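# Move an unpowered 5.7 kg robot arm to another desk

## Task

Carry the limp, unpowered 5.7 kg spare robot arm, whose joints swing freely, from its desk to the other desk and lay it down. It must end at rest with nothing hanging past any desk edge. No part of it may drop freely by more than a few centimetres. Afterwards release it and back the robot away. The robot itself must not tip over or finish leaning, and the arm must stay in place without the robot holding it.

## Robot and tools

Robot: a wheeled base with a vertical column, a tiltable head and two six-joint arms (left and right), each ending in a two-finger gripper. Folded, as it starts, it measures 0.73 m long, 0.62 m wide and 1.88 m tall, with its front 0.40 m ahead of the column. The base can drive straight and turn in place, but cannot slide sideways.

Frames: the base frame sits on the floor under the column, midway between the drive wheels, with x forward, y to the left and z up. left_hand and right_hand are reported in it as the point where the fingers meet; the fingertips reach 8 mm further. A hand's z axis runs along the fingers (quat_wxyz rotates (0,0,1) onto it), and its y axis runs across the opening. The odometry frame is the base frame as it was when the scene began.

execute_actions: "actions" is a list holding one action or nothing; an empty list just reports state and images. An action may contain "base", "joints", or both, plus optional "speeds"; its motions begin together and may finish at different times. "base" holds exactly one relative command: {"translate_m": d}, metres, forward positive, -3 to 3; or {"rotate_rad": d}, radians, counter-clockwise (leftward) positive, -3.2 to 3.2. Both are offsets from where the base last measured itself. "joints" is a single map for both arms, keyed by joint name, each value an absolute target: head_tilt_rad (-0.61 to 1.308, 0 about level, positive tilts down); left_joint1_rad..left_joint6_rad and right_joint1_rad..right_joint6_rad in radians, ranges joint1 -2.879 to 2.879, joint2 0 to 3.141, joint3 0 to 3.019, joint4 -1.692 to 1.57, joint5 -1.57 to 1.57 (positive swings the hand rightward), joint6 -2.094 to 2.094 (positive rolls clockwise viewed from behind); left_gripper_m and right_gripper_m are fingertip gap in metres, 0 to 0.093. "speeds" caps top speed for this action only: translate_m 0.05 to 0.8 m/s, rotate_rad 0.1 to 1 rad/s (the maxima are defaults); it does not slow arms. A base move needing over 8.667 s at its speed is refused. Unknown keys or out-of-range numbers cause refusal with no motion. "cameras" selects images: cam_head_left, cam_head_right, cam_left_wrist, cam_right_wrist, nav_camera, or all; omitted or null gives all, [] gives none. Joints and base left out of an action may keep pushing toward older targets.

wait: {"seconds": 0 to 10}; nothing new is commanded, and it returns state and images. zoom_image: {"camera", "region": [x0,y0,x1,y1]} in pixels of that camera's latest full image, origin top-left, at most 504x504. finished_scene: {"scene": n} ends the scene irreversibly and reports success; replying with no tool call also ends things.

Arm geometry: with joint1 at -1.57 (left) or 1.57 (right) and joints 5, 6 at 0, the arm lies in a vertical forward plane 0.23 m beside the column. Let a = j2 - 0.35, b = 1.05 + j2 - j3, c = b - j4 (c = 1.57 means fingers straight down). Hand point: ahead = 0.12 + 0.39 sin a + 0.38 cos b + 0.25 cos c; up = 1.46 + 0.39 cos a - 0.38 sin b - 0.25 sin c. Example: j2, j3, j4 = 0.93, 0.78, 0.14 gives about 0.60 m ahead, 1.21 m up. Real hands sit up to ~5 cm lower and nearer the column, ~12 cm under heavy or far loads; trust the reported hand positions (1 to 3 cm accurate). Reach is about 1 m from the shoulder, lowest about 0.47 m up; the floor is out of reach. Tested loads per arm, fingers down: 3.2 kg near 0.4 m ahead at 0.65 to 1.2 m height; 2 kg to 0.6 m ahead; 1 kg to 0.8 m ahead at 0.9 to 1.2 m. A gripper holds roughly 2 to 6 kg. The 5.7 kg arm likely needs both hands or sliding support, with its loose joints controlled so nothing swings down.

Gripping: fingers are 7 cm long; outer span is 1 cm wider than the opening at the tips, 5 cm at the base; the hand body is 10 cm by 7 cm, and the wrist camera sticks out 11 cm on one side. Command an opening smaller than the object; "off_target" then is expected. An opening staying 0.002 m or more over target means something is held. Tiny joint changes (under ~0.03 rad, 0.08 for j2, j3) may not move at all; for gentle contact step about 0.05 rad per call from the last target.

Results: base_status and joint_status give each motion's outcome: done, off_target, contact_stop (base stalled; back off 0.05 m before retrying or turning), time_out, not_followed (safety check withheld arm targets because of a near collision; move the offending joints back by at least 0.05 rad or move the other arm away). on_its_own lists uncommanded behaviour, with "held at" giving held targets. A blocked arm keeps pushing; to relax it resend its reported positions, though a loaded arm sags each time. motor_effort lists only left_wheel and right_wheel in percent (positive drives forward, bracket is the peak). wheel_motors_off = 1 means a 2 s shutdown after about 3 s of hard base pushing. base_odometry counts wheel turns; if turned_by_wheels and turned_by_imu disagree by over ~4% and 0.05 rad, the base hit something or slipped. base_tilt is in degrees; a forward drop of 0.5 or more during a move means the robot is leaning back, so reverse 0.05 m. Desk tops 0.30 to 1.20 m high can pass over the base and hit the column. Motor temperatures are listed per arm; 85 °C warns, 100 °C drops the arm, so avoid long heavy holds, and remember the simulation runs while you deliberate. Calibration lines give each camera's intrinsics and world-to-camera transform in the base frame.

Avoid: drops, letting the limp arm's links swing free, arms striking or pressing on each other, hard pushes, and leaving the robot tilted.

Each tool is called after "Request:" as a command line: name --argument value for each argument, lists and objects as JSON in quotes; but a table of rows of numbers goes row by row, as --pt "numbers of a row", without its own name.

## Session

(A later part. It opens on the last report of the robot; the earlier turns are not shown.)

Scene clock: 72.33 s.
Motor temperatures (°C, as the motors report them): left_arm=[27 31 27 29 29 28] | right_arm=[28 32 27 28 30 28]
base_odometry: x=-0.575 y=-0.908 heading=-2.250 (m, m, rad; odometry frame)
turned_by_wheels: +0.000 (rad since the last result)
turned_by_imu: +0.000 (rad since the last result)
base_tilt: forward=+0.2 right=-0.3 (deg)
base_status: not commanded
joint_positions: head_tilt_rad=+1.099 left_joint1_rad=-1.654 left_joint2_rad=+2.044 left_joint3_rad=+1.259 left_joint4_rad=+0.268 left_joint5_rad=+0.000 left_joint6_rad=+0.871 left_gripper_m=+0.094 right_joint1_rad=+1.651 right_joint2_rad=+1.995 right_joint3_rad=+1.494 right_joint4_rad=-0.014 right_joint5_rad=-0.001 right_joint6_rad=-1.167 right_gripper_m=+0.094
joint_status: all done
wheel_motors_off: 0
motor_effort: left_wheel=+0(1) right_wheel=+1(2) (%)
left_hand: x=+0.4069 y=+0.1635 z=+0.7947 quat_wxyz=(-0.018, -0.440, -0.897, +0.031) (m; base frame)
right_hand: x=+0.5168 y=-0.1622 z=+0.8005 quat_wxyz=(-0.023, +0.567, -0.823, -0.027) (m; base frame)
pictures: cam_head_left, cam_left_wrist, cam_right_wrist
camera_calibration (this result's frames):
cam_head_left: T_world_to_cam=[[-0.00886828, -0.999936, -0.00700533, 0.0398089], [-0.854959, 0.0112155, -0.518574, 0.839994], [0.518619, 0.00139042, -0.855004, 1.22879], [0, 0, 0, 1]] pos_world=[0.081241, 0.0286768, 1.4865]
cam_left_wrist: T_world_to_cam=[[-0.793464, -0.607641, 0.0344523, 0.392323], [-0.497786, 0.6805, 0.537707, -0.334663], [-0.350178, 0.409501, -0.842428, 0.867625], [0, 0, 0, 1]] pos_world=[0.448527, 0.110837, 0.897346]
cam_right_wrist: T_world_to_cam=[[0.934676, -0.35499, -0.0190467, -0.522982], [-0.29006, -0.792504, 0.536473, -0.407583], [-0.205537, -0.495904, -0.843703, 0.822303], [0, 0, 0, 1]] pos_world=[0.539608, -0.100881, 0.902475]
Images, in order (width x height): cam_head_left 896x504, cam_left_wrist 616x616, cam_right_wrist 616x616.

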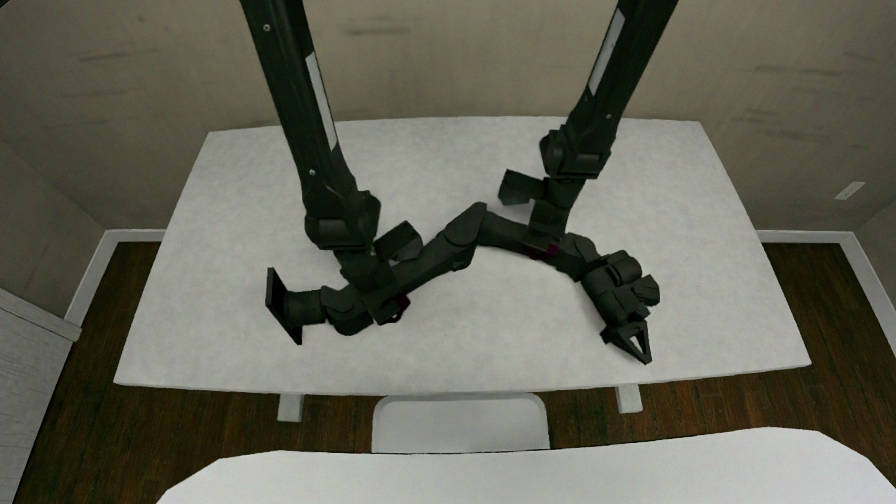

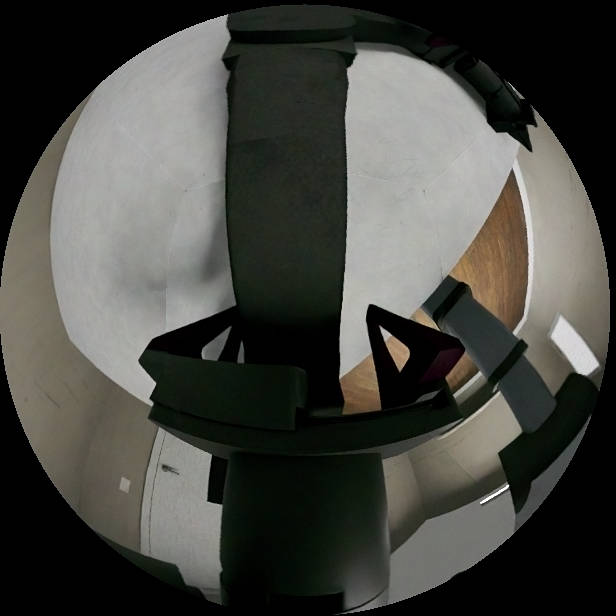

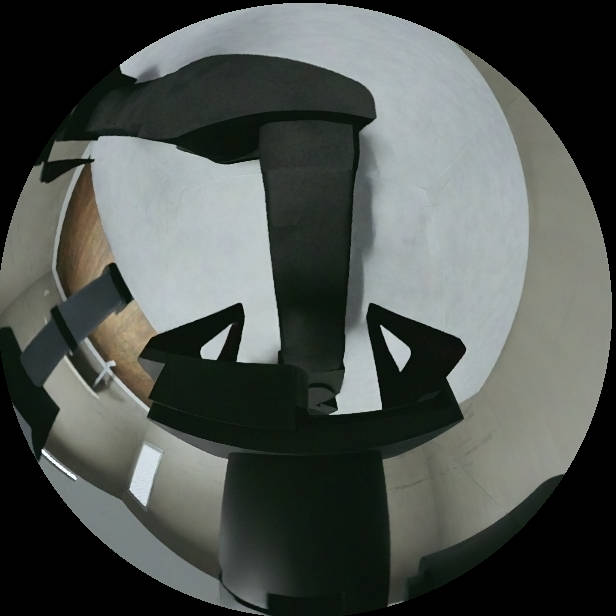

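Request:
execute_actions --actions '[{"joints":{"left_joint2_rad":2.10,"left_joint3_rad":1.36,"left_joint4_rad":0.23,"right_joint2_rad":2.08,"right_joint3_rad":1.57}}]' --cameras '["cam_head_left","cam_left_wrist","cam_right_wrist"]'

Scene clock: 75.53 s.
Motor temperatures (°C, as the motors report them): left_arm=[27 31 27 29 29 28] | right_arm=[28 32 27 28 30 28]
base_odometry: x=-0.575 y=-0.908 heading=-2.250 (m, m, rad; odometry frame)
turned_by_wheels: +0.000 (rad since the last result)
turned_by_imu: +0.000 (rad since the last result)
base_tilt: forward=+0.0 right=-0.4 (deg)
base_status: not commanded
joint_positions: head_tilt_rad=+1.099 left_joint1_rad=-1.654 left_joint2_rad=+2.071 left_joint3_rad=+1.315 left_joint4_rad=+0.228 left_joint5_rad=-0.005 left_joint6_rad=+0.862 left_gripper_m=+0.094 right_joint1_rad=+1.651 right_joint2_rad=+2.080 right_joint3_rad=+1.572 right_joint4_rad=-0.014 right_joint5_rad=-0.001 right_joint6_rad=-1.167 right_gripper_m=+0.094
joint_status: all done
wheel_motors_off: 0
motor_effort: left_wheel=-1(1) right_wheel=+2(1) (%)
left_hand: x=+0.4136 y=+0.1628 z=+0.7817 quat_wxyz=(-0.012, -0.436, -0.899, +0.031) (m; base frame)
right_hand: x=+0.5088 y=-0.1603 z=+0.7682 quat_wxyz=(-0.020, +0.567, -0.823, -0.029) (m; base frame)
pictures: cam_head_left, cam_left_wrist, cam_right_wrist
camera_calibration (this result's frames):
cam_head_left: T_world_to_cam=[[-0.00886828, -0.999936, -0.00700533, 0.0398089], [-0.854959, 0.0112155, -0.518574, 0.839994], [0.518619, 0.00139042, -0.855004, 1.22879], [0, 0, 0, 1]] pos_world=[0.081241, 0.0286768, 1.4865]
cam_left_wrist: T_world_to_cam=[[-0.787578, -0.614871, 0.0406833, 0.391518], [-0.49758, 0.673509, 0.546626, -0.329748], [-0.363505, 0.410267, -0.836388, 0.85993], [0, 0, 0, 1]] pos_world=[0.456864, 0.11002, 0.883556]
cam_right_wrist: T_world_to_cam=[[0.934693, -0.354575, -0.0249967, -0.510772], [-0.286229, -0.792494, 0.538541, -0.394584], [-0.210763, -0.496216, -0.842228, 0.79581], [0, 0, 0, 1]] pos_world=[0.532201, -0.0989181, 0.869985]
Images, in order (width x height): cam_head_left 896x504, cam_left_wrist 616x616, cam_right_wrist 616x616.

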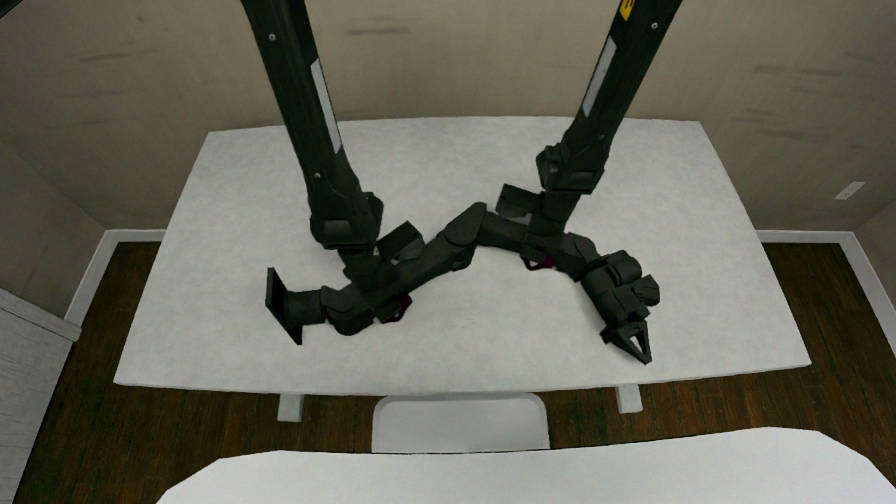

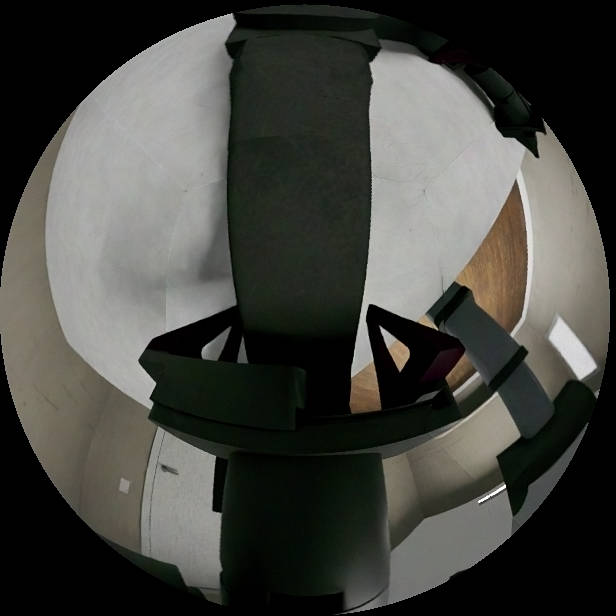

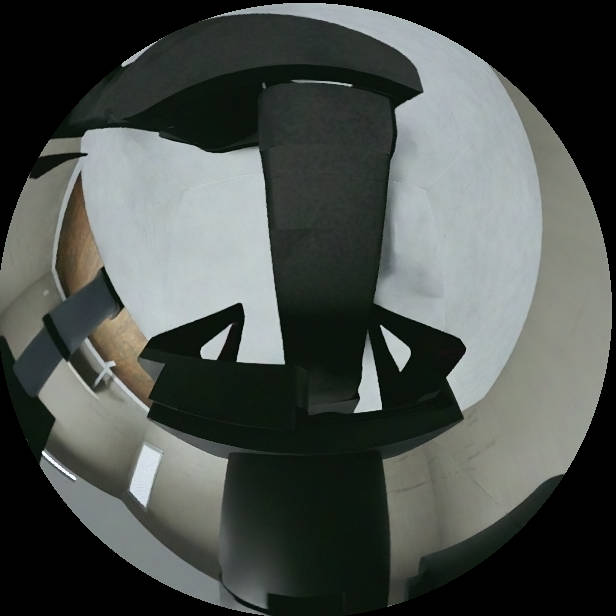

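Request:
execute_actions --actions '[{"joints":{"left_joint2_rad":2.07,"left_joint3_rad":1.33,"right_joint2_rad":2.13,"right_joint3_rad":1.65,"right_joint4_rad":-0.03}}]' --cameras '["cam_right_wrist"]'

Request:
execute_actions --actions '[{"joints":{"left_gripper_m":0.0,"right_gripper_m":0.0}}]' --cameras '["cam_head_left","cam_left_wrist","cam_right_wrist"]'

Scene clock: 79.20 s.
Motor temperatures (°C, as the motors report them): left_arm=[27 31 27 29 29 28] | right_arm=[28 32 27 28 30 28]
base_odometry: x=-0.575 y=-0.908 heading=-2.250 (m, m, rad; odometry frame)
turned_by_wheels: +0.000 (rad since the last result)
turned_by_imu: +0.000 (rad since the last result)
base_tilt: forward=+0.1 right=-0.3 (deg)
base_status: not commanded
joint_positions: head_tilt_rad=+1.099 left_joint1_rad=-1.654 left_joint2_rad=+2.070 left_joint3_rad=+1.314 left_joint4_rad=+0.228 left_joint5_rad=-0.004 left_joint6_rad=+0.861 left_gripper_m=+0.094 right_joint1_rad=+1.651 right_joint2_rad=+2.124 right_joint3_rad=+1.645 right_joint4_rad=-0.020 right_joint5_rad=-0.001 right_joint6_rad=-1.167 right_gripper_m=+0.094
joint_status: all done
wheel_motors_off: 0
motor_effort: left_wheel=-1(1) right_wheel=+2(2) (%)
left_hand: x=+0.4139 y=+0.1627 z=+0.7822 quat_wxyz=(-0.012, -0.436, -0.899, +0.032) (m; base frame)
right_hand: x=+0.5220 y=-0.1586 z=+0.7519 quat_wxyz=(-0.030, +0.567, -0.823, -0.023) (m; base frame)
pictures: cam_right_wrist
camera_calibration (this result's frames):
cam_right_wrist: T_world_to_cam=[[0.934476, -0.355996, -0.00469881, -0.538294], [-0.299244, -0.792518, 0.531383, -0.368552], [-0.192894, -0.495158, -0.847119, 0.780224], [0, 0, 0, 1]] pos_world=[0.543236, -0.0973803, 0.854255]
Images, in order (width x height): cam_right_wrist 616x616.

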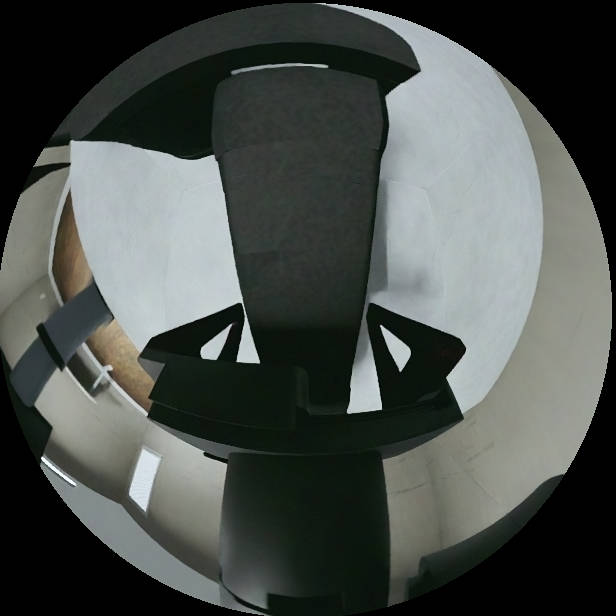

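Scene clock: 79.93 s.
Motor temperatures (°C, as the motors report them): left_arm=[27 31 27 29 29 28] | right_arm=[28 32 27 28 30 28]
base_odometry: x=-0.575 y=-0.908 heading=-2.250 (m, m, rad; odometry frame)
turned_by_wheels: +0.000 (rad since the last result)
turned_by_imu: +0.000 (rad since the last result)
base_tilt: forward=+0.1 right=-0.3 (deg)
base_status: not commanded
joint_positions: head_tilt_rad=+1.099 left_joint1_rad=-1.656 left_joint2_rad=+2.066 left_joint3_rad=+1.319 left_joint4_rad=+0.228 left_joint5_rad=-0.015 left_joint6_rad=+0.871 left_gripper_m=+0.053 right_joint1_rad=+1.651 right_joint2_rad=+2.124 right_joint3_rad=+1.646 right_joint4_rad=-0.022 right_joint5_rad=-0.004 right_joint6_rad=-1.181 right_gripper_m=+0.054
joint_status: left_gripper_m off_target (ended at +0.053, target +0.000); right_gripper_m off_target (ended at +0.054, target +0.000)
wheel_motors_off: 0
motor_effort: left_wheel=-2(3) right_wheel=+1(1) (%)
left_hand: x=+0.4192 y=+0.1629 z=+0.7829 quat_wxyz=(-0.014, -0.441, -0.897, +0.026) (m; base frame)
right_hand: x=+0.5217 y=-0.1583 z=+0.7519 quat_wxyz=(-0.030, +0.573, -0.819, -0.024) (m; base frame)
pictures: cam_head_left, cam_left_wrist, cam_right_wrist
camera_calibration (this result's frames):
cam_head_left: T_world_to_cam=[[-0.00886833, -0.999936, -0.00700528, 0.0398088], [-0.854963, 0.0112155, -0.518568, 0.839986], [0.518614, 0.00139042, -0.855007, 1.22879], [0, 0, 0, 1]] pos_world=[0.0812407, 0.0286768, 1.4865]
cam_left_wrist: T_world_to_cam=[[-0.794154, -0.60704, 0.0286702, 0.406835], [-0.495818, 0.674484, 0.547025, -0.328883], [-0.351404, 0.420206, -0.836625, 0.85652], [0, 0, 0, 1]] pos_world=[0.461007, 0.108876, 0.88483]
cam_right_wrist: T_world_to_cam=[[0.93939, -0.342795, -0.00624311, -0.537288], [-0.287716, -0.798096, 0.529398, -0.373831], [-0.186457, -0.495515, -0.84835, 0.777834], [0, 0, 0, 1]] pos_world=[0.542199, -0.097104, 0.854427]
Images, in order (width x height): cam_head_left 896x504, cam_left_wrist 616x616, cam_right_wrist 616x616.

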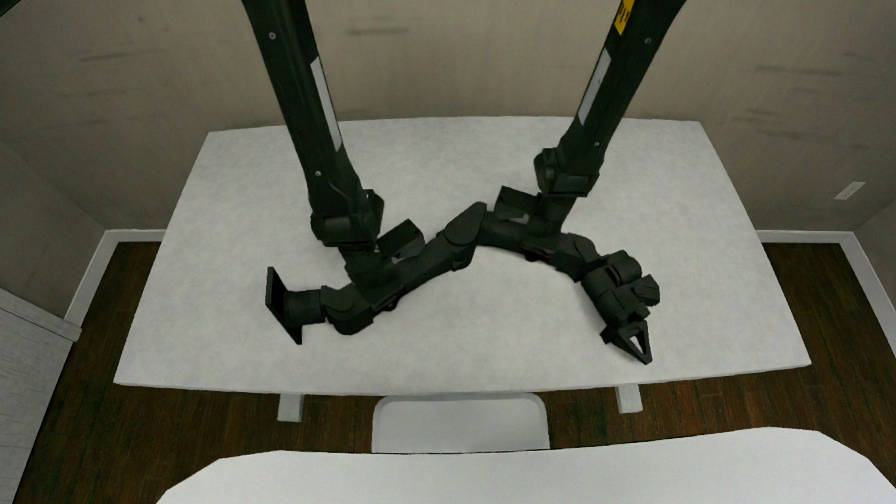

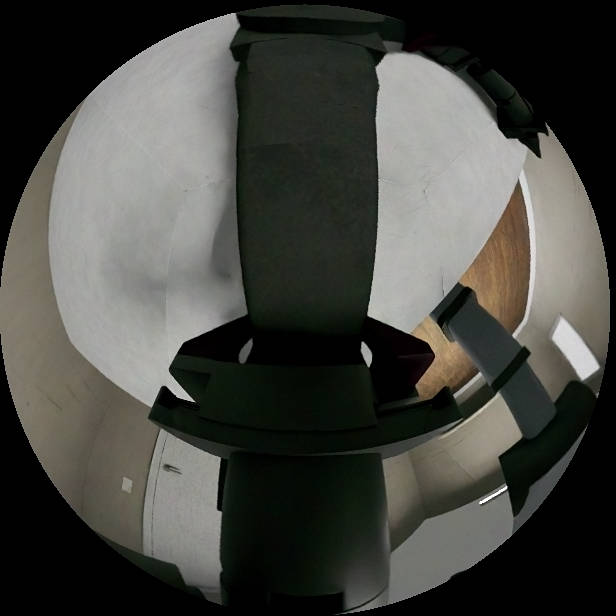

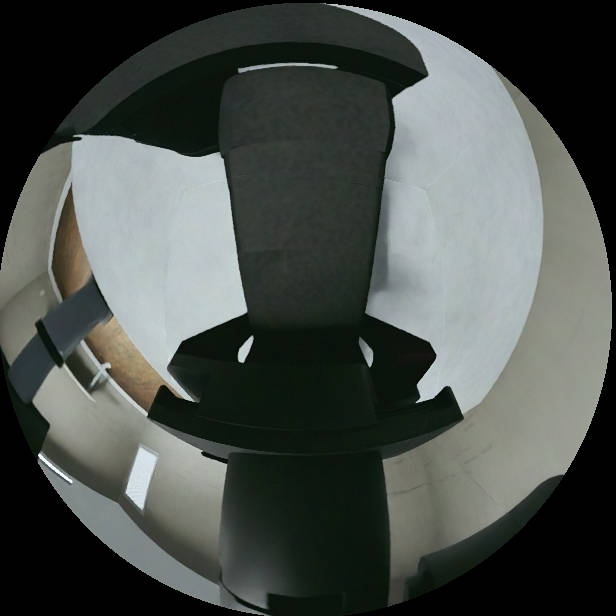

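Request:
execute_actions --actions '[{"joints":{"left_joint2_rad":1.92,"left_joint3_rad":1.22,"right_joint2_rad":1.97,"right_joint3_rad":1.54}}]' --cameras '["cam_head_left"]'

Request:
execute_actions --actions '[{"joints":{"left_joint2_rad":1.78,"left_joint3_rad":1.10,"right_joint2_rad":1.82,"right_joint3_rad":1.41}}]' --cameras '["cam_head_left","cam_head_right"]'

Scene clock: 84.87 s.
Motor temperatures (°C, as the motors report them): left_arm=[27 31 27 29 29 28] | right_arm=[28 33 27 28 30 28]
base_odometry: x=-0.575 y=-0.908 heading=-2.250 (m, m, rad; odometry frame)
turned_by_wheels: +0.000 (rad since the last result)
turned_by_imu: +0.000 (rad since the last result)
base_tilt: forward=+0.0 right=-0.5 (deg)
base_status: not commanded
joint_positions: head_tilt_rad=+1.099 left_joint1_rad=-1.653 left_joint2_rad=+2.031 left_joint3_rad=+1.256 left_joint4_rad=+0.232 left_joint5_rad=-0.004 left_joint6_rad=+0.904 left_gripper_m=+0.053 right_joint1_rad=+1.651 right_joint2_rad=+2.077 right_joint3_rad=+1.550 right_joint4_rad=-0.018 right_joint5_rad=+0.000 right_joint6_rad=-1.157 right_gripper_m=+0.053
joint_status: all done
wheel_motors_off: 0
motor_effort: left_wheel=-2(3) right_wheel=+1(1) (%)
left_hand: x=+0.4048 y=+0.1651 z=+0.7987 quat_wxyz=(-0.006, -0.455, -0.890, +0.034) (m; base frame)
right_hand: x=+0.4956 y=-0.1609 z=+0.7692 quat_wxyz=(-0.010, +0.563, -0.825, -0.035) (m; base frame)
pictures: cam_head_left
camera_calibration (this result's frames):
cam_head_left: T_world_to_cam=[[-0.00886832, -0.999936, -0.00700528, 0.0398088], [-0.854962, 0.0112155, -0.518569, 0.839986], [0.518614, 0.00139042, -0.855007, 1.22879], [0, 0, 0, 1]] pos_world=[0.0812407, 0.0286768, 1.4865]
Images, in order (width x height): cam_head_left 896x504.

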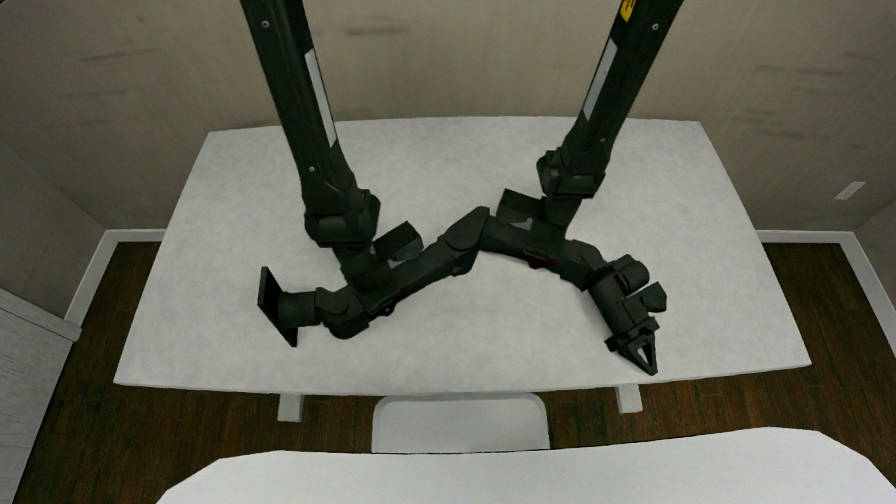

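Scene clock: 86.03 s.
Motor temperatures (°C, as the motors report them): left_arm=[27 31 27 29 29 28] | right_arm=[28 33 27 28 30 28]
base_odometry: x=-0.575 y=-0.908 heading=-2.250 (m, m, rad; odometry frame)
turned_by_wheels: +0.000 (rad since the last result)
turned_by_imu: +0.000 (rad since the last result)
base_tilt: forward=+0.2 right=-0.3 (deg)
base_status: not commanded
joint_positions: head_tilt_rad=+1.099 left_joint1_rad=-1.654 left_joint2_rad=+1.875 left_joint3_rad=+1.125 left_joint4_rad=+0.235 left_joint5_rad=-0.020 left_joint6_rad=+0.923 left_gripper_m=+0.053 right_joint1_rad=+1.657 right_joint2_rad=+1.932 right_joint3_rad=+1.422 right_joint4_rad=-0.018 right_joint5_rad=-0.009 right_joint6_rad=-1.139 right_gripper_m=+0.053
joint_status: all done
wheel_motors_off: 0
motor_effort: left_wheel=-2(3) right_wheel=+1(3) (%)
left_hand: x=+0.4236 y=+0.1700 z=+0.8563 quat_wxyz=(-0.016, -0.464, -0.886, +0.022) (m; base frame)
right_hand: x=+0.5111 y=-0.1576 z=+0.8252 quat_wxyz=(-0.021, +0.557, -0.829, -0.037) (m; base frame)
pictures: cam_head_left, cam_head_right
camera_calibration (this result's frames):
cam_head_left: T_world_to_cam=[[-0.00886833, -0.999936, -0.00700528, 0.0398088], [-0.854963, 0.0112155, -0.518568, 0.839986], [0.518614, 0.00139042, -0.855007, 1.22879], [0, 0, 0, 1]] pos_world=[0.0812407, 0.0286768, 1.4865]
cam_head_right: T_world_to_cam=[[-0.0186496, -0.999825, -0.00151555, -0.0374029], [-0.850277, 0.0166576, -0.526072, 0.845816], [0.526006, -0.00852243, -0.850438, 1.21643], [0, 0, 0, 1]] pos_world=[0.0786297, -0.0411187, 1.47941]
Images, in order (width x height): cam_head_left 896x504, cam_head_right 896x504.

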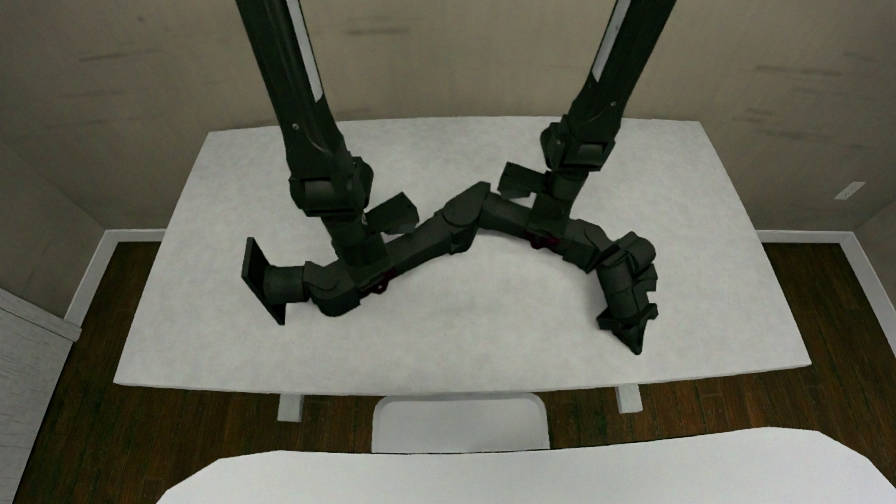

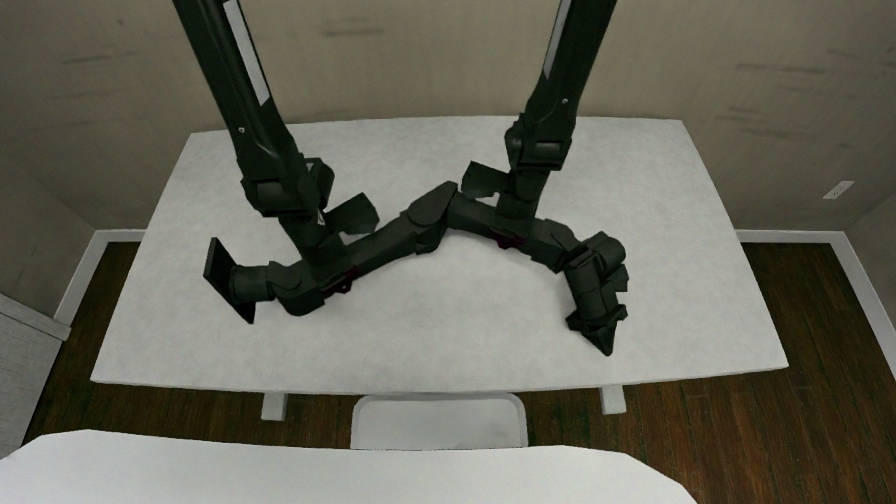

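Lifting well. Continue.

Request:
execute_actions --actions '[{"joints":{"left_joint2_rad":1.62,"left_joint3_rad":0.92,"right_joint2_rad":1.66,"right_joint3_rad":1.22}}]' --cameras '["cam_head_left"]'

Request:
execute_actions --actions '[{"joints":{"left_joint2_rad":1.46,"left_joint3_rad":0.74,"right_joint2_rad":1.48,"right_joint3_rad":1.02}}]' --cameras '["cam_head_left"]'

Request:
execute_actions --actions '[{"joints":{"left_joint2_rad":1.30,"left_joint3_rad":0.57,"right_joint2_rad":1.30,"right_joint3_rad":0.83}}]' --cameras '["cam_head_left","cam_head_right"]'

Scene clock: 91.07 s.
Motor temperatures (°C, as the motors report them): left_arm=[27 32 27 29 29 28] | right_arm=[28 35 27 28 30 28]
base_odometry: x=-0.575 y=-0.908 heading=-2.250 (m, m, rad; odometry frame)
turned_by_wheels: +0.000 (rad since the last result)
turned_by_imu: +0.000 (rad since the last result)
base_tilt: forward=+0.1 right=-0.4 (deg)
base_status: not commanded
joint_positions: head_tilt_rad=+1.099 left_joint1_rad=-1.659 left_joint2_rad=+1.712 left_joint3_rad=+0.943 left_joint4_rad=+0.235 left_joint5_rad=-0.019 left_joint6_rad=+0.926 left_gripper_m=+0.053 right_joint1_rad=+1.669 right_joint2_rad=+1.768 right_joint3_rad=+1.229 right_joint4_rad=-0.015 right_joint5_rad=-0.006 right_joint6_rad=-1.127 right_gripper_m=+0.053
joint_status: all done
wheel_motors_off: 0
motor_effort: left_wheel=-2(3) right_wheel=+1(3) (%)
left_hand: x=+0.4037 y=+0.1725 z=+0.9200 quat_wxyz=(-0.008, -0.466, -0.884, +0.028) (m; base frame)
right_hand: x=+0.4890 y=-0.1560 z=+0.8886 quat_wxyz=(-0.011, +0.555, -0.831, -0.046) (m; base frame)
pictures: cam_head_left
camera_calibration (this result's frames):
cam_head_left: T_world_to_cam=[[-0.00886833, -0.999936, -0.00700528, 0.0398088], [-0.854963, 0.0112155, -0.518568, 0.839986], [0.518614, 0.00139042, -0.855007, 1.22879], [0, 0, 0, 1]] pos_world=[0.0812407, 0.0286768, 1.4865]
Images, in order (width x height): cam_head_left 896x504.

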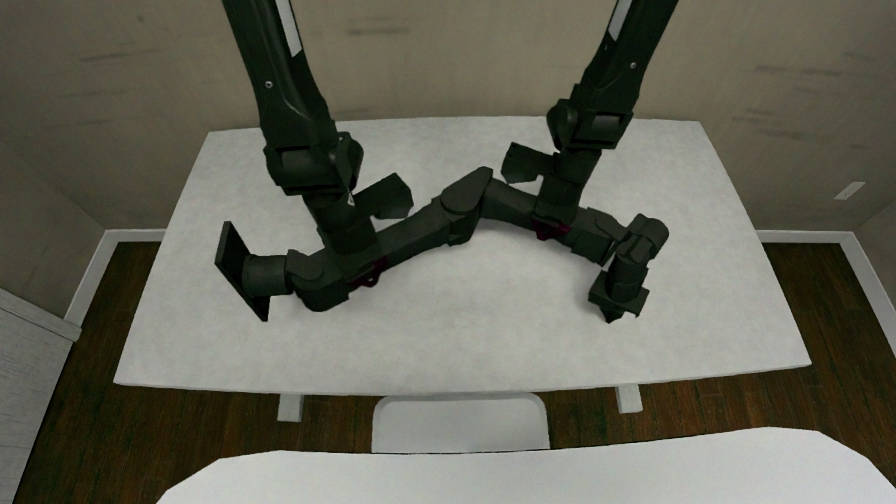

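Scene clock: 92.17 s.
Motor temperatures (°C, as the motors report them): left_arm=[27 32 27 29 29 28] | right_arm=[28 35 27 28 30 28]
base_odometry: x=-0.575 y=-0.908 heading=-2.250 (m, m, rad; odometry frame)
turned_by_wheels: +0.000 (rad since the last result)
turned_by_imu: +0.000 (rad since the last result)
base_tilt: forward=+0.1 right=-0.3 (deg)
base_status: not commanded
joint_positions: head_tilt_rad=+1.099 left_joint1_rad=-1.664 left_joint2_rad=+1.536 left_joint3_rad=+0.762 left_joint4_rad=+0.235 left_joint5_rad=-0.016 left_joint6_rad=+0.935 left_gripper_m=+0.053 right_joint1_rad=+1.681 right_joint2_rad=+1.588 right_joint3_rad=+1.034 right_joint4_rad=-0.013 right_joint5_rad=-0.011 right_joint6_rad=-1.111 right_gripper_m=+0.053
joint_status: all done
wheel_motors_off: 0
motor_effort: left_wheel=-2(4) right_wheel=+2(3) (%)
left_hand: x=+0.3815 y=+0.1752 z=+0.9854 quat_wxyz=(-0.008, -0.471, -0.881, +0.032) (m; base frame)
right_hand: x=+0.4635 y=-0.1543 z=+0.9564 quat_wxyz=(-0.009, +0.550, -0.833, -0.056) (m; base frame)
pictures: cam_head_left
camera_calibration (this result's frames):
cam_head_left: T_world_to_cam=[[-0.00886833, -0.999936, -0.00700528, 0.0398088], [-0.854963, 0.0112155, -0.518568, 0.839986], [0.518614, 0.00139042, -0.855007, 1.22879], [0, 0, 0, 1]] pos_world=[0.0812407, 0.0286768, 1.4865]
Images, in order (width x height): cam_head_left 896x504.

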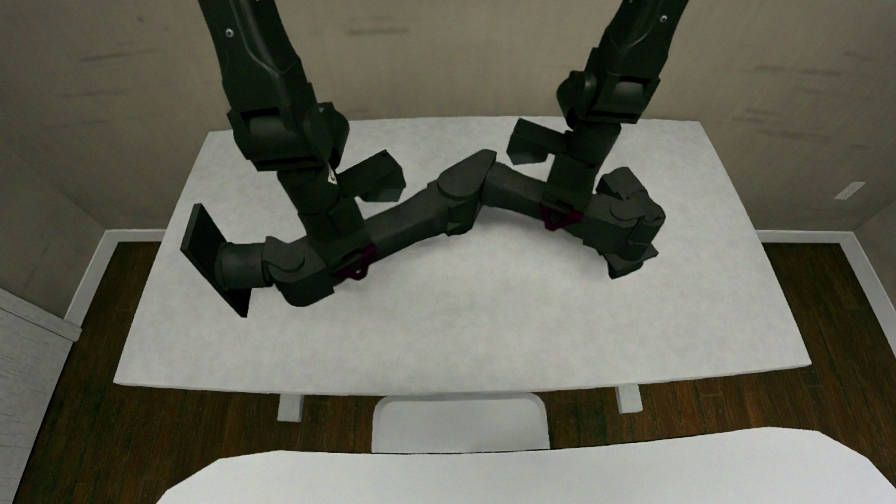

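Scene clock: 93.20 s.
Motor temperatures (°C, as the motors report them): left_arm=[27 32 27 29 29 29] | right_arm=[28 35 27 28 30 29]
base_odometry: x=-0.575 y=-0.908 heading=-2.250 (m, m, rad; odometry frame)
turned_by_wheels: +0.000 (rad since the last result)
turned_by_imu: +0.000 (rad since the last result)
base_tilt: forward=+0.2 right=-0.4 (deg)
base_status: not commanded
joint_positions: head_tilt_rad=+1.099 left_joint1_rad=-1.675 left_joint2_rad=+1.373 left_joint3_rad=+0.590 left_joint4_rad=+0.235 left_joint5_rad=+0.000 left_joint6_rad=+0.936 left_gripper_m=+0.053 right_joint1_rad=+1.688 right_joint2_rad=+1.401 right_joint3_rad=+0.840 right_joint4_rad=-0.017 right_joint5_rad=-0.019 right_joint6_rad=-1.100 right_gripper_m=+0.053
joint_status: all done
wheel_motors_off: 0
motor_effort: left_wheel=-2(3) right_wheel=+2(3) (%)
left_hand: x=+0.3478 y=+0.1731 z=+1.0428 quat_wxyz=(-0.010, -0.474, -0.879, +0.045) (m; base frame)
right_hand: x=+0.4289 y=-0.1572 z=+1.0225 quat_wxyz=(-0.008, +0.548, -0.834, -0.065) (m; base frame)
pictures: cam_head_left, cam_head_right
camera_calibration (this result's frames):
cam_head_left: T_world_to_cam=[[-0.00886833, -0.999936, -0.00700528, 0.0398088], [-0.854963, 0.0112155, -0.518568, 0.839986], [0.518614, 0.00139042, -0.855007, 1.22879], [0, 0, 0, 1]] pos_world=[0.0812407, 0.0286768, 1.4865]
cam_head_right: T_world_to_cam=[[-0.0186496, -0.999825, -0.00151555, -0.0374029], [-0.850277, 0.0166576, -0.526072, 0.845816], [0.526006, -0.00852243, -0.850438, 1.21643], [0, 0, 0, 1]] pos_world=[0.0786297, -0.0411187, 1.47941]
Images, in order (width x height): cam_head_left 896x504, cam_head_right 896x504.

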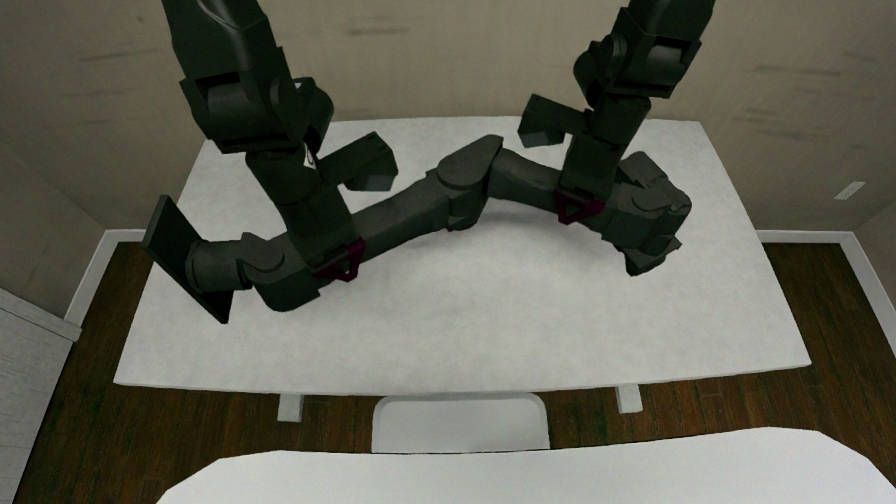

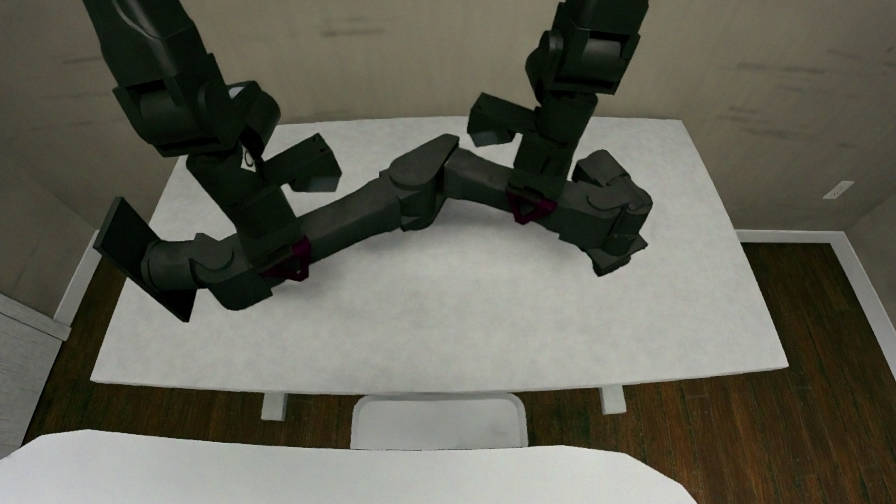

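Request:
execute_actions --actions '[{"joints":{"left_joint2_rad":1.15,"left_joint3_rad":0.45,"right_joint2_rad":1.13,"right_joint3_rad":0.68}}]' --cameras '[]'

Request:
execute_actions --actions '[{"base":{"translate_m":-0.7},"speeds":{"translate_m":0.25}}]' --cameras '["cam_head_left"]'

Scene clock: 98.13 s.
Motor temperatures (°C, as the motors report them): left_arm=[27 32 27 29 29 29] | right_arm=[28 36 27 28 30 29]
base_odometry: x=-0.575 y=-0.908 heading=-2.250 (m, m, rad; odometry frame)
turned_by_wheels: +0.000 (rad since the last result)
turned_by_imu: +0.000 (rad since the last result)
base_tilt: forward=+0.1 right=-0.4 (deg)
base_status: not commanded
joint_positions: head_tilt_rad=+1.099 left_joint1_rad=-1.683 left_joint2_rad=+1.219 left_joint3_rad=+0.468 left_joint4_rad=+0.234 left_joint5_rad=+0.013 left_joint6_rad=+0.951 left_gripper_m=+0.053 right_joint1_rad=+1.696 right_joint2_rad=+1.223 right_joint3_rad=+0.692 right_joint4_rad=-0.015 right_joint5_rad=-0.025 right_joint6_rad=-1.084 right_gripper_m=+0.053
joint_status: all done
wheel_motors_off: 0
motor_effort: left_wheel=-2(3) right_wheel=+2(3) (%)
left_hand: x=+0.3325 y=+0.1721 z=+1.0883 quat_wxyz=(-0.028, -0.482, -0.875, +0.048) (m; base frame)
right_hand: x=+0.4090 y=-0.1592 z=+1.0783 quat_wxyz=(-0.024, +0.542, -0.838, -0.063) (m; base frame)
pictures: none
No camera images: the call's "cameras" was empty. Leave "cameras" out to get every camera's image.

Scene clock: 101.83 s.
Motor temperatures (°C, as the motors report them): left_arm=[27 32 27 29 29 29] | right_arm=[28 36 27 28 30 29]
base_odometry: x=-0.135 y=-0.364 heading=-2.250 (m, m, rad; odometry frame)
turned_by_wheels: +0.000 (rad since the last result)
turned_by_imu: +0.002 (rad since the last result)
base_tilt: forward=+0.2 right=-0.4 (deg)
base_status: done
joint_positions: head_tilt_rad=+1.100 left_joint1_rad=-1.683 left_joint2_rad=+1.218 left_joint3_rad=+0.464 left_joint4_rad=+0.223 left_joint5_rad=+0.011 left_joint6_rad=+0.949 left_gripper_m=+0.053 right_joint1_rad=+1.696 right_joint2_rad=+1.230 right_joint3_rad=+0.690 right_joint4_rad=-0.015 right_joint5_rad=-0.029 right_joint6_rad=-1.083 right_gripper_m=+0.053
joint_status: not commanded
wheel_motors_off: 0
motor_effort: left_wheel=+0(37) right_wheel=+0(36) (%)
left_hand: x=+0.3278 y=+0.1729 z=+1.0886 quat_wxyz=(-0.021, -0.481, -0.875, +0.050) (m; base frame)
right_hand: x=+0.4054 y=-0.1585 z=+1.0765 quat_wxyz=(-0.021, +0.541, -0.838, -0.067) (m; base frame)
pictures: cam_head_left
camera_calibration (this result's frames):
cam_head_left: T_world_to_cam=[[-0.00887147, -0.999936, -0.00700129, 0.0398028], [-0.855196, 0.0112155, -0.518184, 0.839406], [0.51823, 0.00139042, -0.85524, 1.22917], [0, 0, 0, 1]] pos_world=[0.0812167, 0.0286768, 1.48648]
Images, in order (width x height): cam_head_left 896x504.

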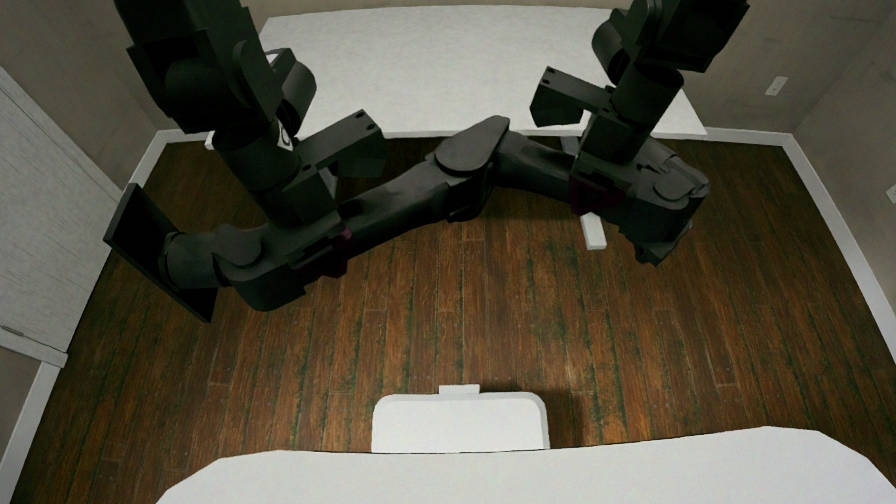

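Request:
execute_actions --actions '[{"base":{"rotate_rad":3.02},"speeds":{"rotate_rad":0.5},"joints":{"head_tilt_rad":0.6}}]' --cameras '["cam_head_left","nav_camera"]'

Scene clock: 113.97 s.
Motor temperatures (°C, as the motors report them): left_arm=[27 32 27 29 29 29] | right_arm=[28 36 27 28 31 29]
base_odometry: x=-0.135 y=-0.364 heading=+0.769 (m, m, rad; odometry frame)
turned_by_wheels: +3.020 (rad since the last result)
turned_by_imu: +3.052 (rad since the last result)
base_tilt: forward=+0.1 right=-0.3 (deg)
base_status: done
joint_positions: head_tilt_rad=+0.618 left_joint1_rad=-1.685 left_joint2_rad=+1.218 left_joint3_rad=+0.464 left_joint4_rad=+0.223 left_joint5_rad=+0.009 left_joint6_rad=+0.947 left_gripper_m=+0.053 right_joint1_rad=+1.696 right_joint2_rad=+1.230 right_joint3_rad=+0.690 right_joint4_rad=-0.016 right_joint5_rad=-0.029 right_joint6_rad=-1.085 right_gripper_m=+0.053
joint_status: all done
wheel_motors_off: 0
motor_effort: left_wheel=+0(34) right_wheel=+0(44) (%)
left_hand: x=+0.3278 y=+0.1724 z=+1.0886 quat_wxyz=(-0.021, -0.481, -0.875, +0.049) (m; base frame)
right_hand: x=+0.4051 y=-0.1588 z=+1.0764 quat_wxyz=(-0.021, +0.542, -0.838, -0.067) (m; base frame)
pictures: cam_head_left, nav_camera
camera_calibration (this result's frames):
cam_head_left: T_world_to_cam=[[-0.00461166, -0.999936, -0.0103176, 0.044697], [-0.517257, 0.0112155, -0.855756, 1.34237], [0.855818, 0.00139042, -0.517276, 0.691826], [0, 0, 0, 1]] pos_world=[0.10248, 0.0286768, 1.50707]
Images, in order (width x height): cam_head_left 896x504, nav_camera 896x504.

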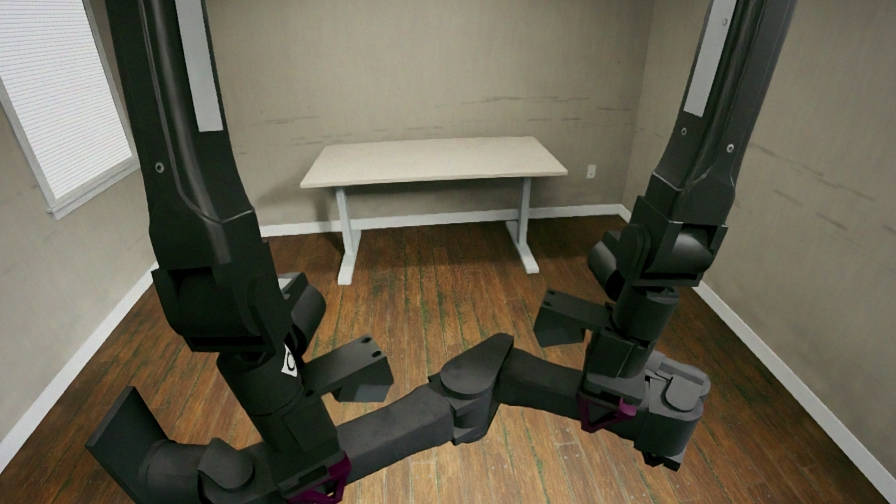

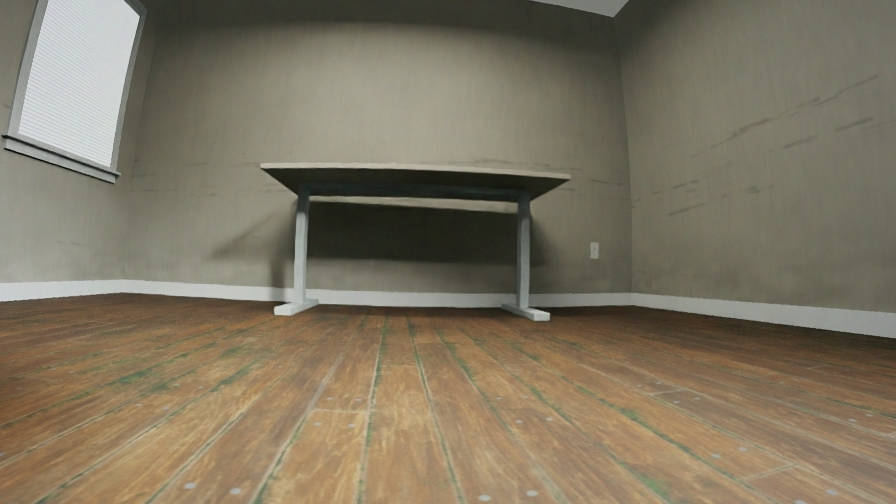

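Request:
execute_actions --actions '[{"base":{"translate_m":1.35},"speeds":{"translate_m":0.4},"joints":{"head_tilt_rad":0.9}}]' --cameras '[]'

Request:
execute_actions --actions '[{"base":{"rotate_rad":0.1},"speeds":{"rotate_rad":0.3},"joints":{"head_tilt_rad":1.1}}]' --cameras '[]'

Request:
execute_actions --actions '[{"base":{"translate_m":0.3},"speeds":{"translate_m":0.2}}]' --cameras '["cam_head_left","cam_head_right","nav_camera"]'

Scene clock: 122.93 s.
Motor temperatures (°C, as the motors report them): left_arm=[27 32 27 29 29 29] | right_arm=[28 36 27 28 31 30]
base_odometry: x=+0.834 y=+0.576 heading=+0.770 (m, m, rad; odometry frame)
turned_by_wheels: +0.001 (rad since the last result)
turned_by_imu: -0.004 (rad since the last result)
base_tilt: forward=+0.2 right=-0.4 (deg)
base_status: done
joint_positions: head_tilt_rad=+0.901 left_joint1_rad=-1.685 left_joint2_rad=+1.219 left_joint3_rad=+0.474 left_joint4_rad=+0.224 left_joint5_rad=+0.008 left_joint6_rad=+0.949 left_gripper_m=+0.053 right_joint1_rad=+1.695 right_joint2_rad=+1.232 right_joint3_rad=+0.700 right_joint4_rad=-0.018 right_joint5_rad=-0.026 right_joint6_rad=-1.084 right_gripper_m=+0.053
joint_status: all done
wheel_motors_off: 0
motor_effort: left_wheel=+1(49) right_wheel=+0(54) (%)
left_hand: x=+0.3337 y=+0.1721 z=+1.0877 quat_wxyz=(-0.025, -0.481, -0.875, +0.047) (m; base frame)
right_hand: x=+0.4103 y=-0.1590 z=+1.0758 quat_wxyz=(-0.023, +0.542, -0.838, -0.064) (m; base frame)
pictures: none
No camera images: the call's "cameras" was empty. Leave "cameras" out to get every camera's image.

Scene clock: 123.93 s.
Motor temperatures (°C, as the motors report them): left_arm=[27 32 27 29 29 29] | right_arm=[28 36 27 28 31 30]
base_odometry: x=+0.834 y=+0.576 heading=+0.869 (m, m, rad; odometry frame)
turned_by_wheels: +0.099 (rad since the last result)
turned_by_imu: +0.098 (rad since the last result)
base_tilt: forward=+0.1 right=-0.4 (deg)
base_status: done
joint_positions: head_tilt_rad=+1.099 left_joint1_rad=-1.686 left_joint2_rad=+1.219 left_joint3_rad=+0.474 left_joint4_rad=+0.224 left_joint5_rad=+0.008 left_joint6_rad=+0.950 left_gripper_m=+0.053 right_joint1_rad=+1.694 right_joint2_rad=+1.232 right_joint3_rad=+0.698 right_joint4_rad=-0.018 right_joint5_rad=-0.027 right_joint6_rad=-1.083 right_gripper_m=+0.053
joint_status: all done
wheel_motors_off: 0
motor_effort: left_wheel=+0(41) right_wheel=+0(42) (%)
left_hand: x=+0.3337 y=+0.1718 z=+1.0878 quat_wxyz=(-0.025, -0.482, -0.874, +0.047) (m; base frame)
right_hand: x=+0.4091 y=-0.1595 z=+1.0758 quat_wxyz=(-0.022, +0.541, -0.838, -0.064) (m; base frame)
pictures: none
No camera images: the call's "cameras" was empty. Leave "cameras" out to get every camera's image.

Scene clock: 126.30 s.
Motor temperatures (°C, as the motors report them): left_arm=[27 32 27 29 29 29] | right_arm=[28 36 27 28 31 30]
base_odometry: x=+1.028 y=+0.805 heading=+0.870 (m, m, rad; odometry frame)
turned_by_wheels: +0.001 (rad since the last result)
turned_by_imu: +0.000 (rad since the last result)
base_tilt: forward=+0.2 right=-0.4 (deg)
base_status: done
joint_positions: head_tilt_rad=+1.100 left_joint1_rad=-1.686 left_joint2_rad=+1.220 left_joint3_rad=+0.473 left_joint4_rad=+0.223 left_joint5_rad=+0.008 left_joint6_rad=+0.950 left_gripper_m=+0.053 right_joint1_rad=+1.694 right_joint2_rad=+1.233 right_joint3_rad=+0.698 right_joint4_rad=-0.018 right_joint5_rad=-0.028 right_joint6_rad=-1.083 right_gripper_m=+0.053
joint_status: not commanded
wheel_motors_off: 0
motor_effort: left_wheel=+1(51) right_wheel=-1(40) (%)
left_hand: x=+0.3330 y=+0.1718 z=+1.0875 quat_wxyz=(-0.025, -0.482, -0.874, +0.047) (m; base frame)
right_hand: x=+0.4085 y=-0.1595 z=+1.0754 quat_wxyz=(-0.022, +0.541, -0.838, -0.065) (m; base frame)
pictures: cam_head_left, cam_head_right, nav_camera
camera_calibration (this result's frames):
cam_head_left: T_world_to_cam=[[-0.00887046, -0.999936, -0.00700258, 0.0398047], [-0.85512, 0.0112155, -0.518308, 0.839593], [0.518354, 0.00139042, -0.855165, 1.22905], [0, 0, 0, 1]] pos_world=[0.0812244, 0.0286768, 1.48649]
cam_head_right: T_world_to_cam=[[-0.0186501, -0.999825, -0.00150987, -0.0374117], [-0.850437, 0.0166576, -0.525813, 0.845426], [0.525747, -0.00852243, -0.850599, 1.21669], [0, 0, 0, 1]] pos_world=[0.0786113, -0.0411187, 1.4794]
Images, in order (width x height): cam_head_left 896x504, cam_head_right 896x504, nav_camera 896x504.

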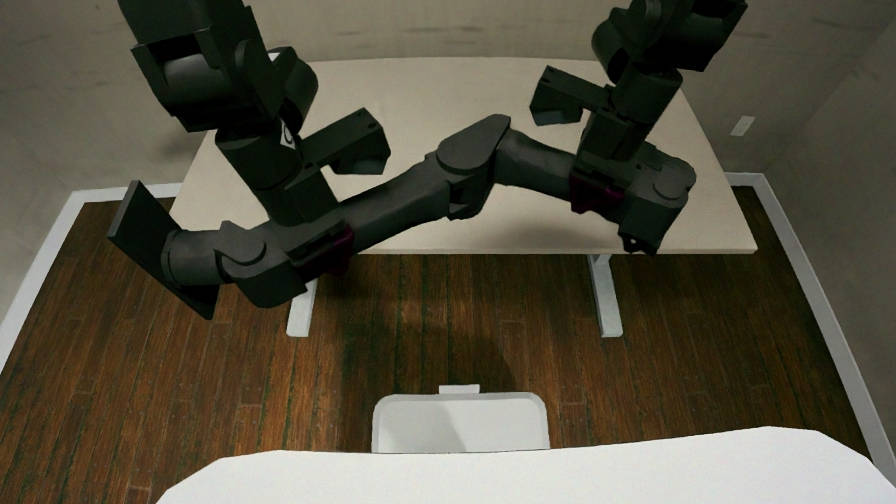

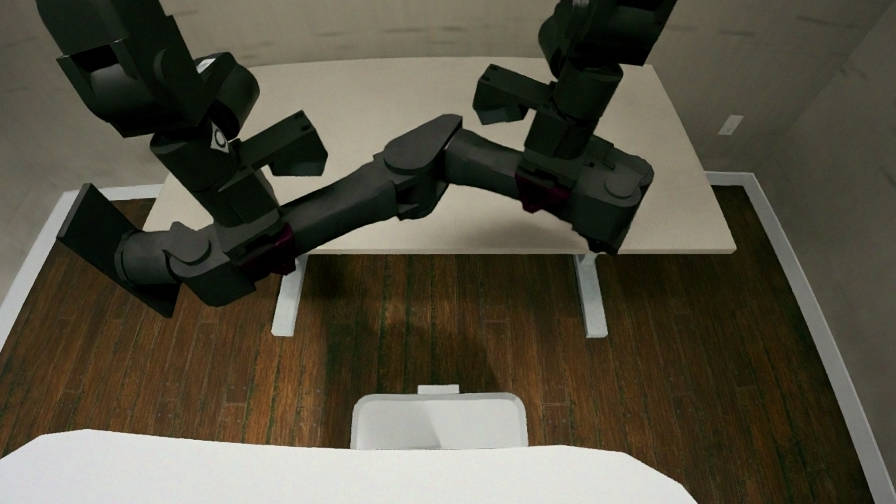

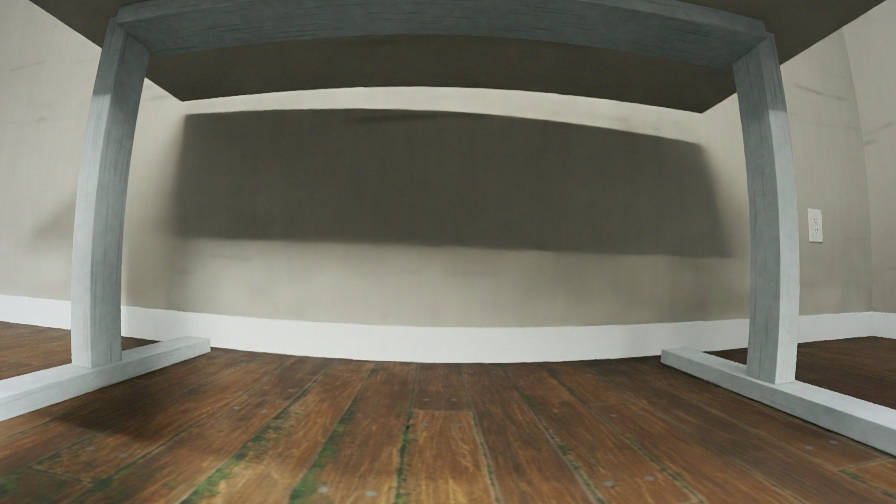

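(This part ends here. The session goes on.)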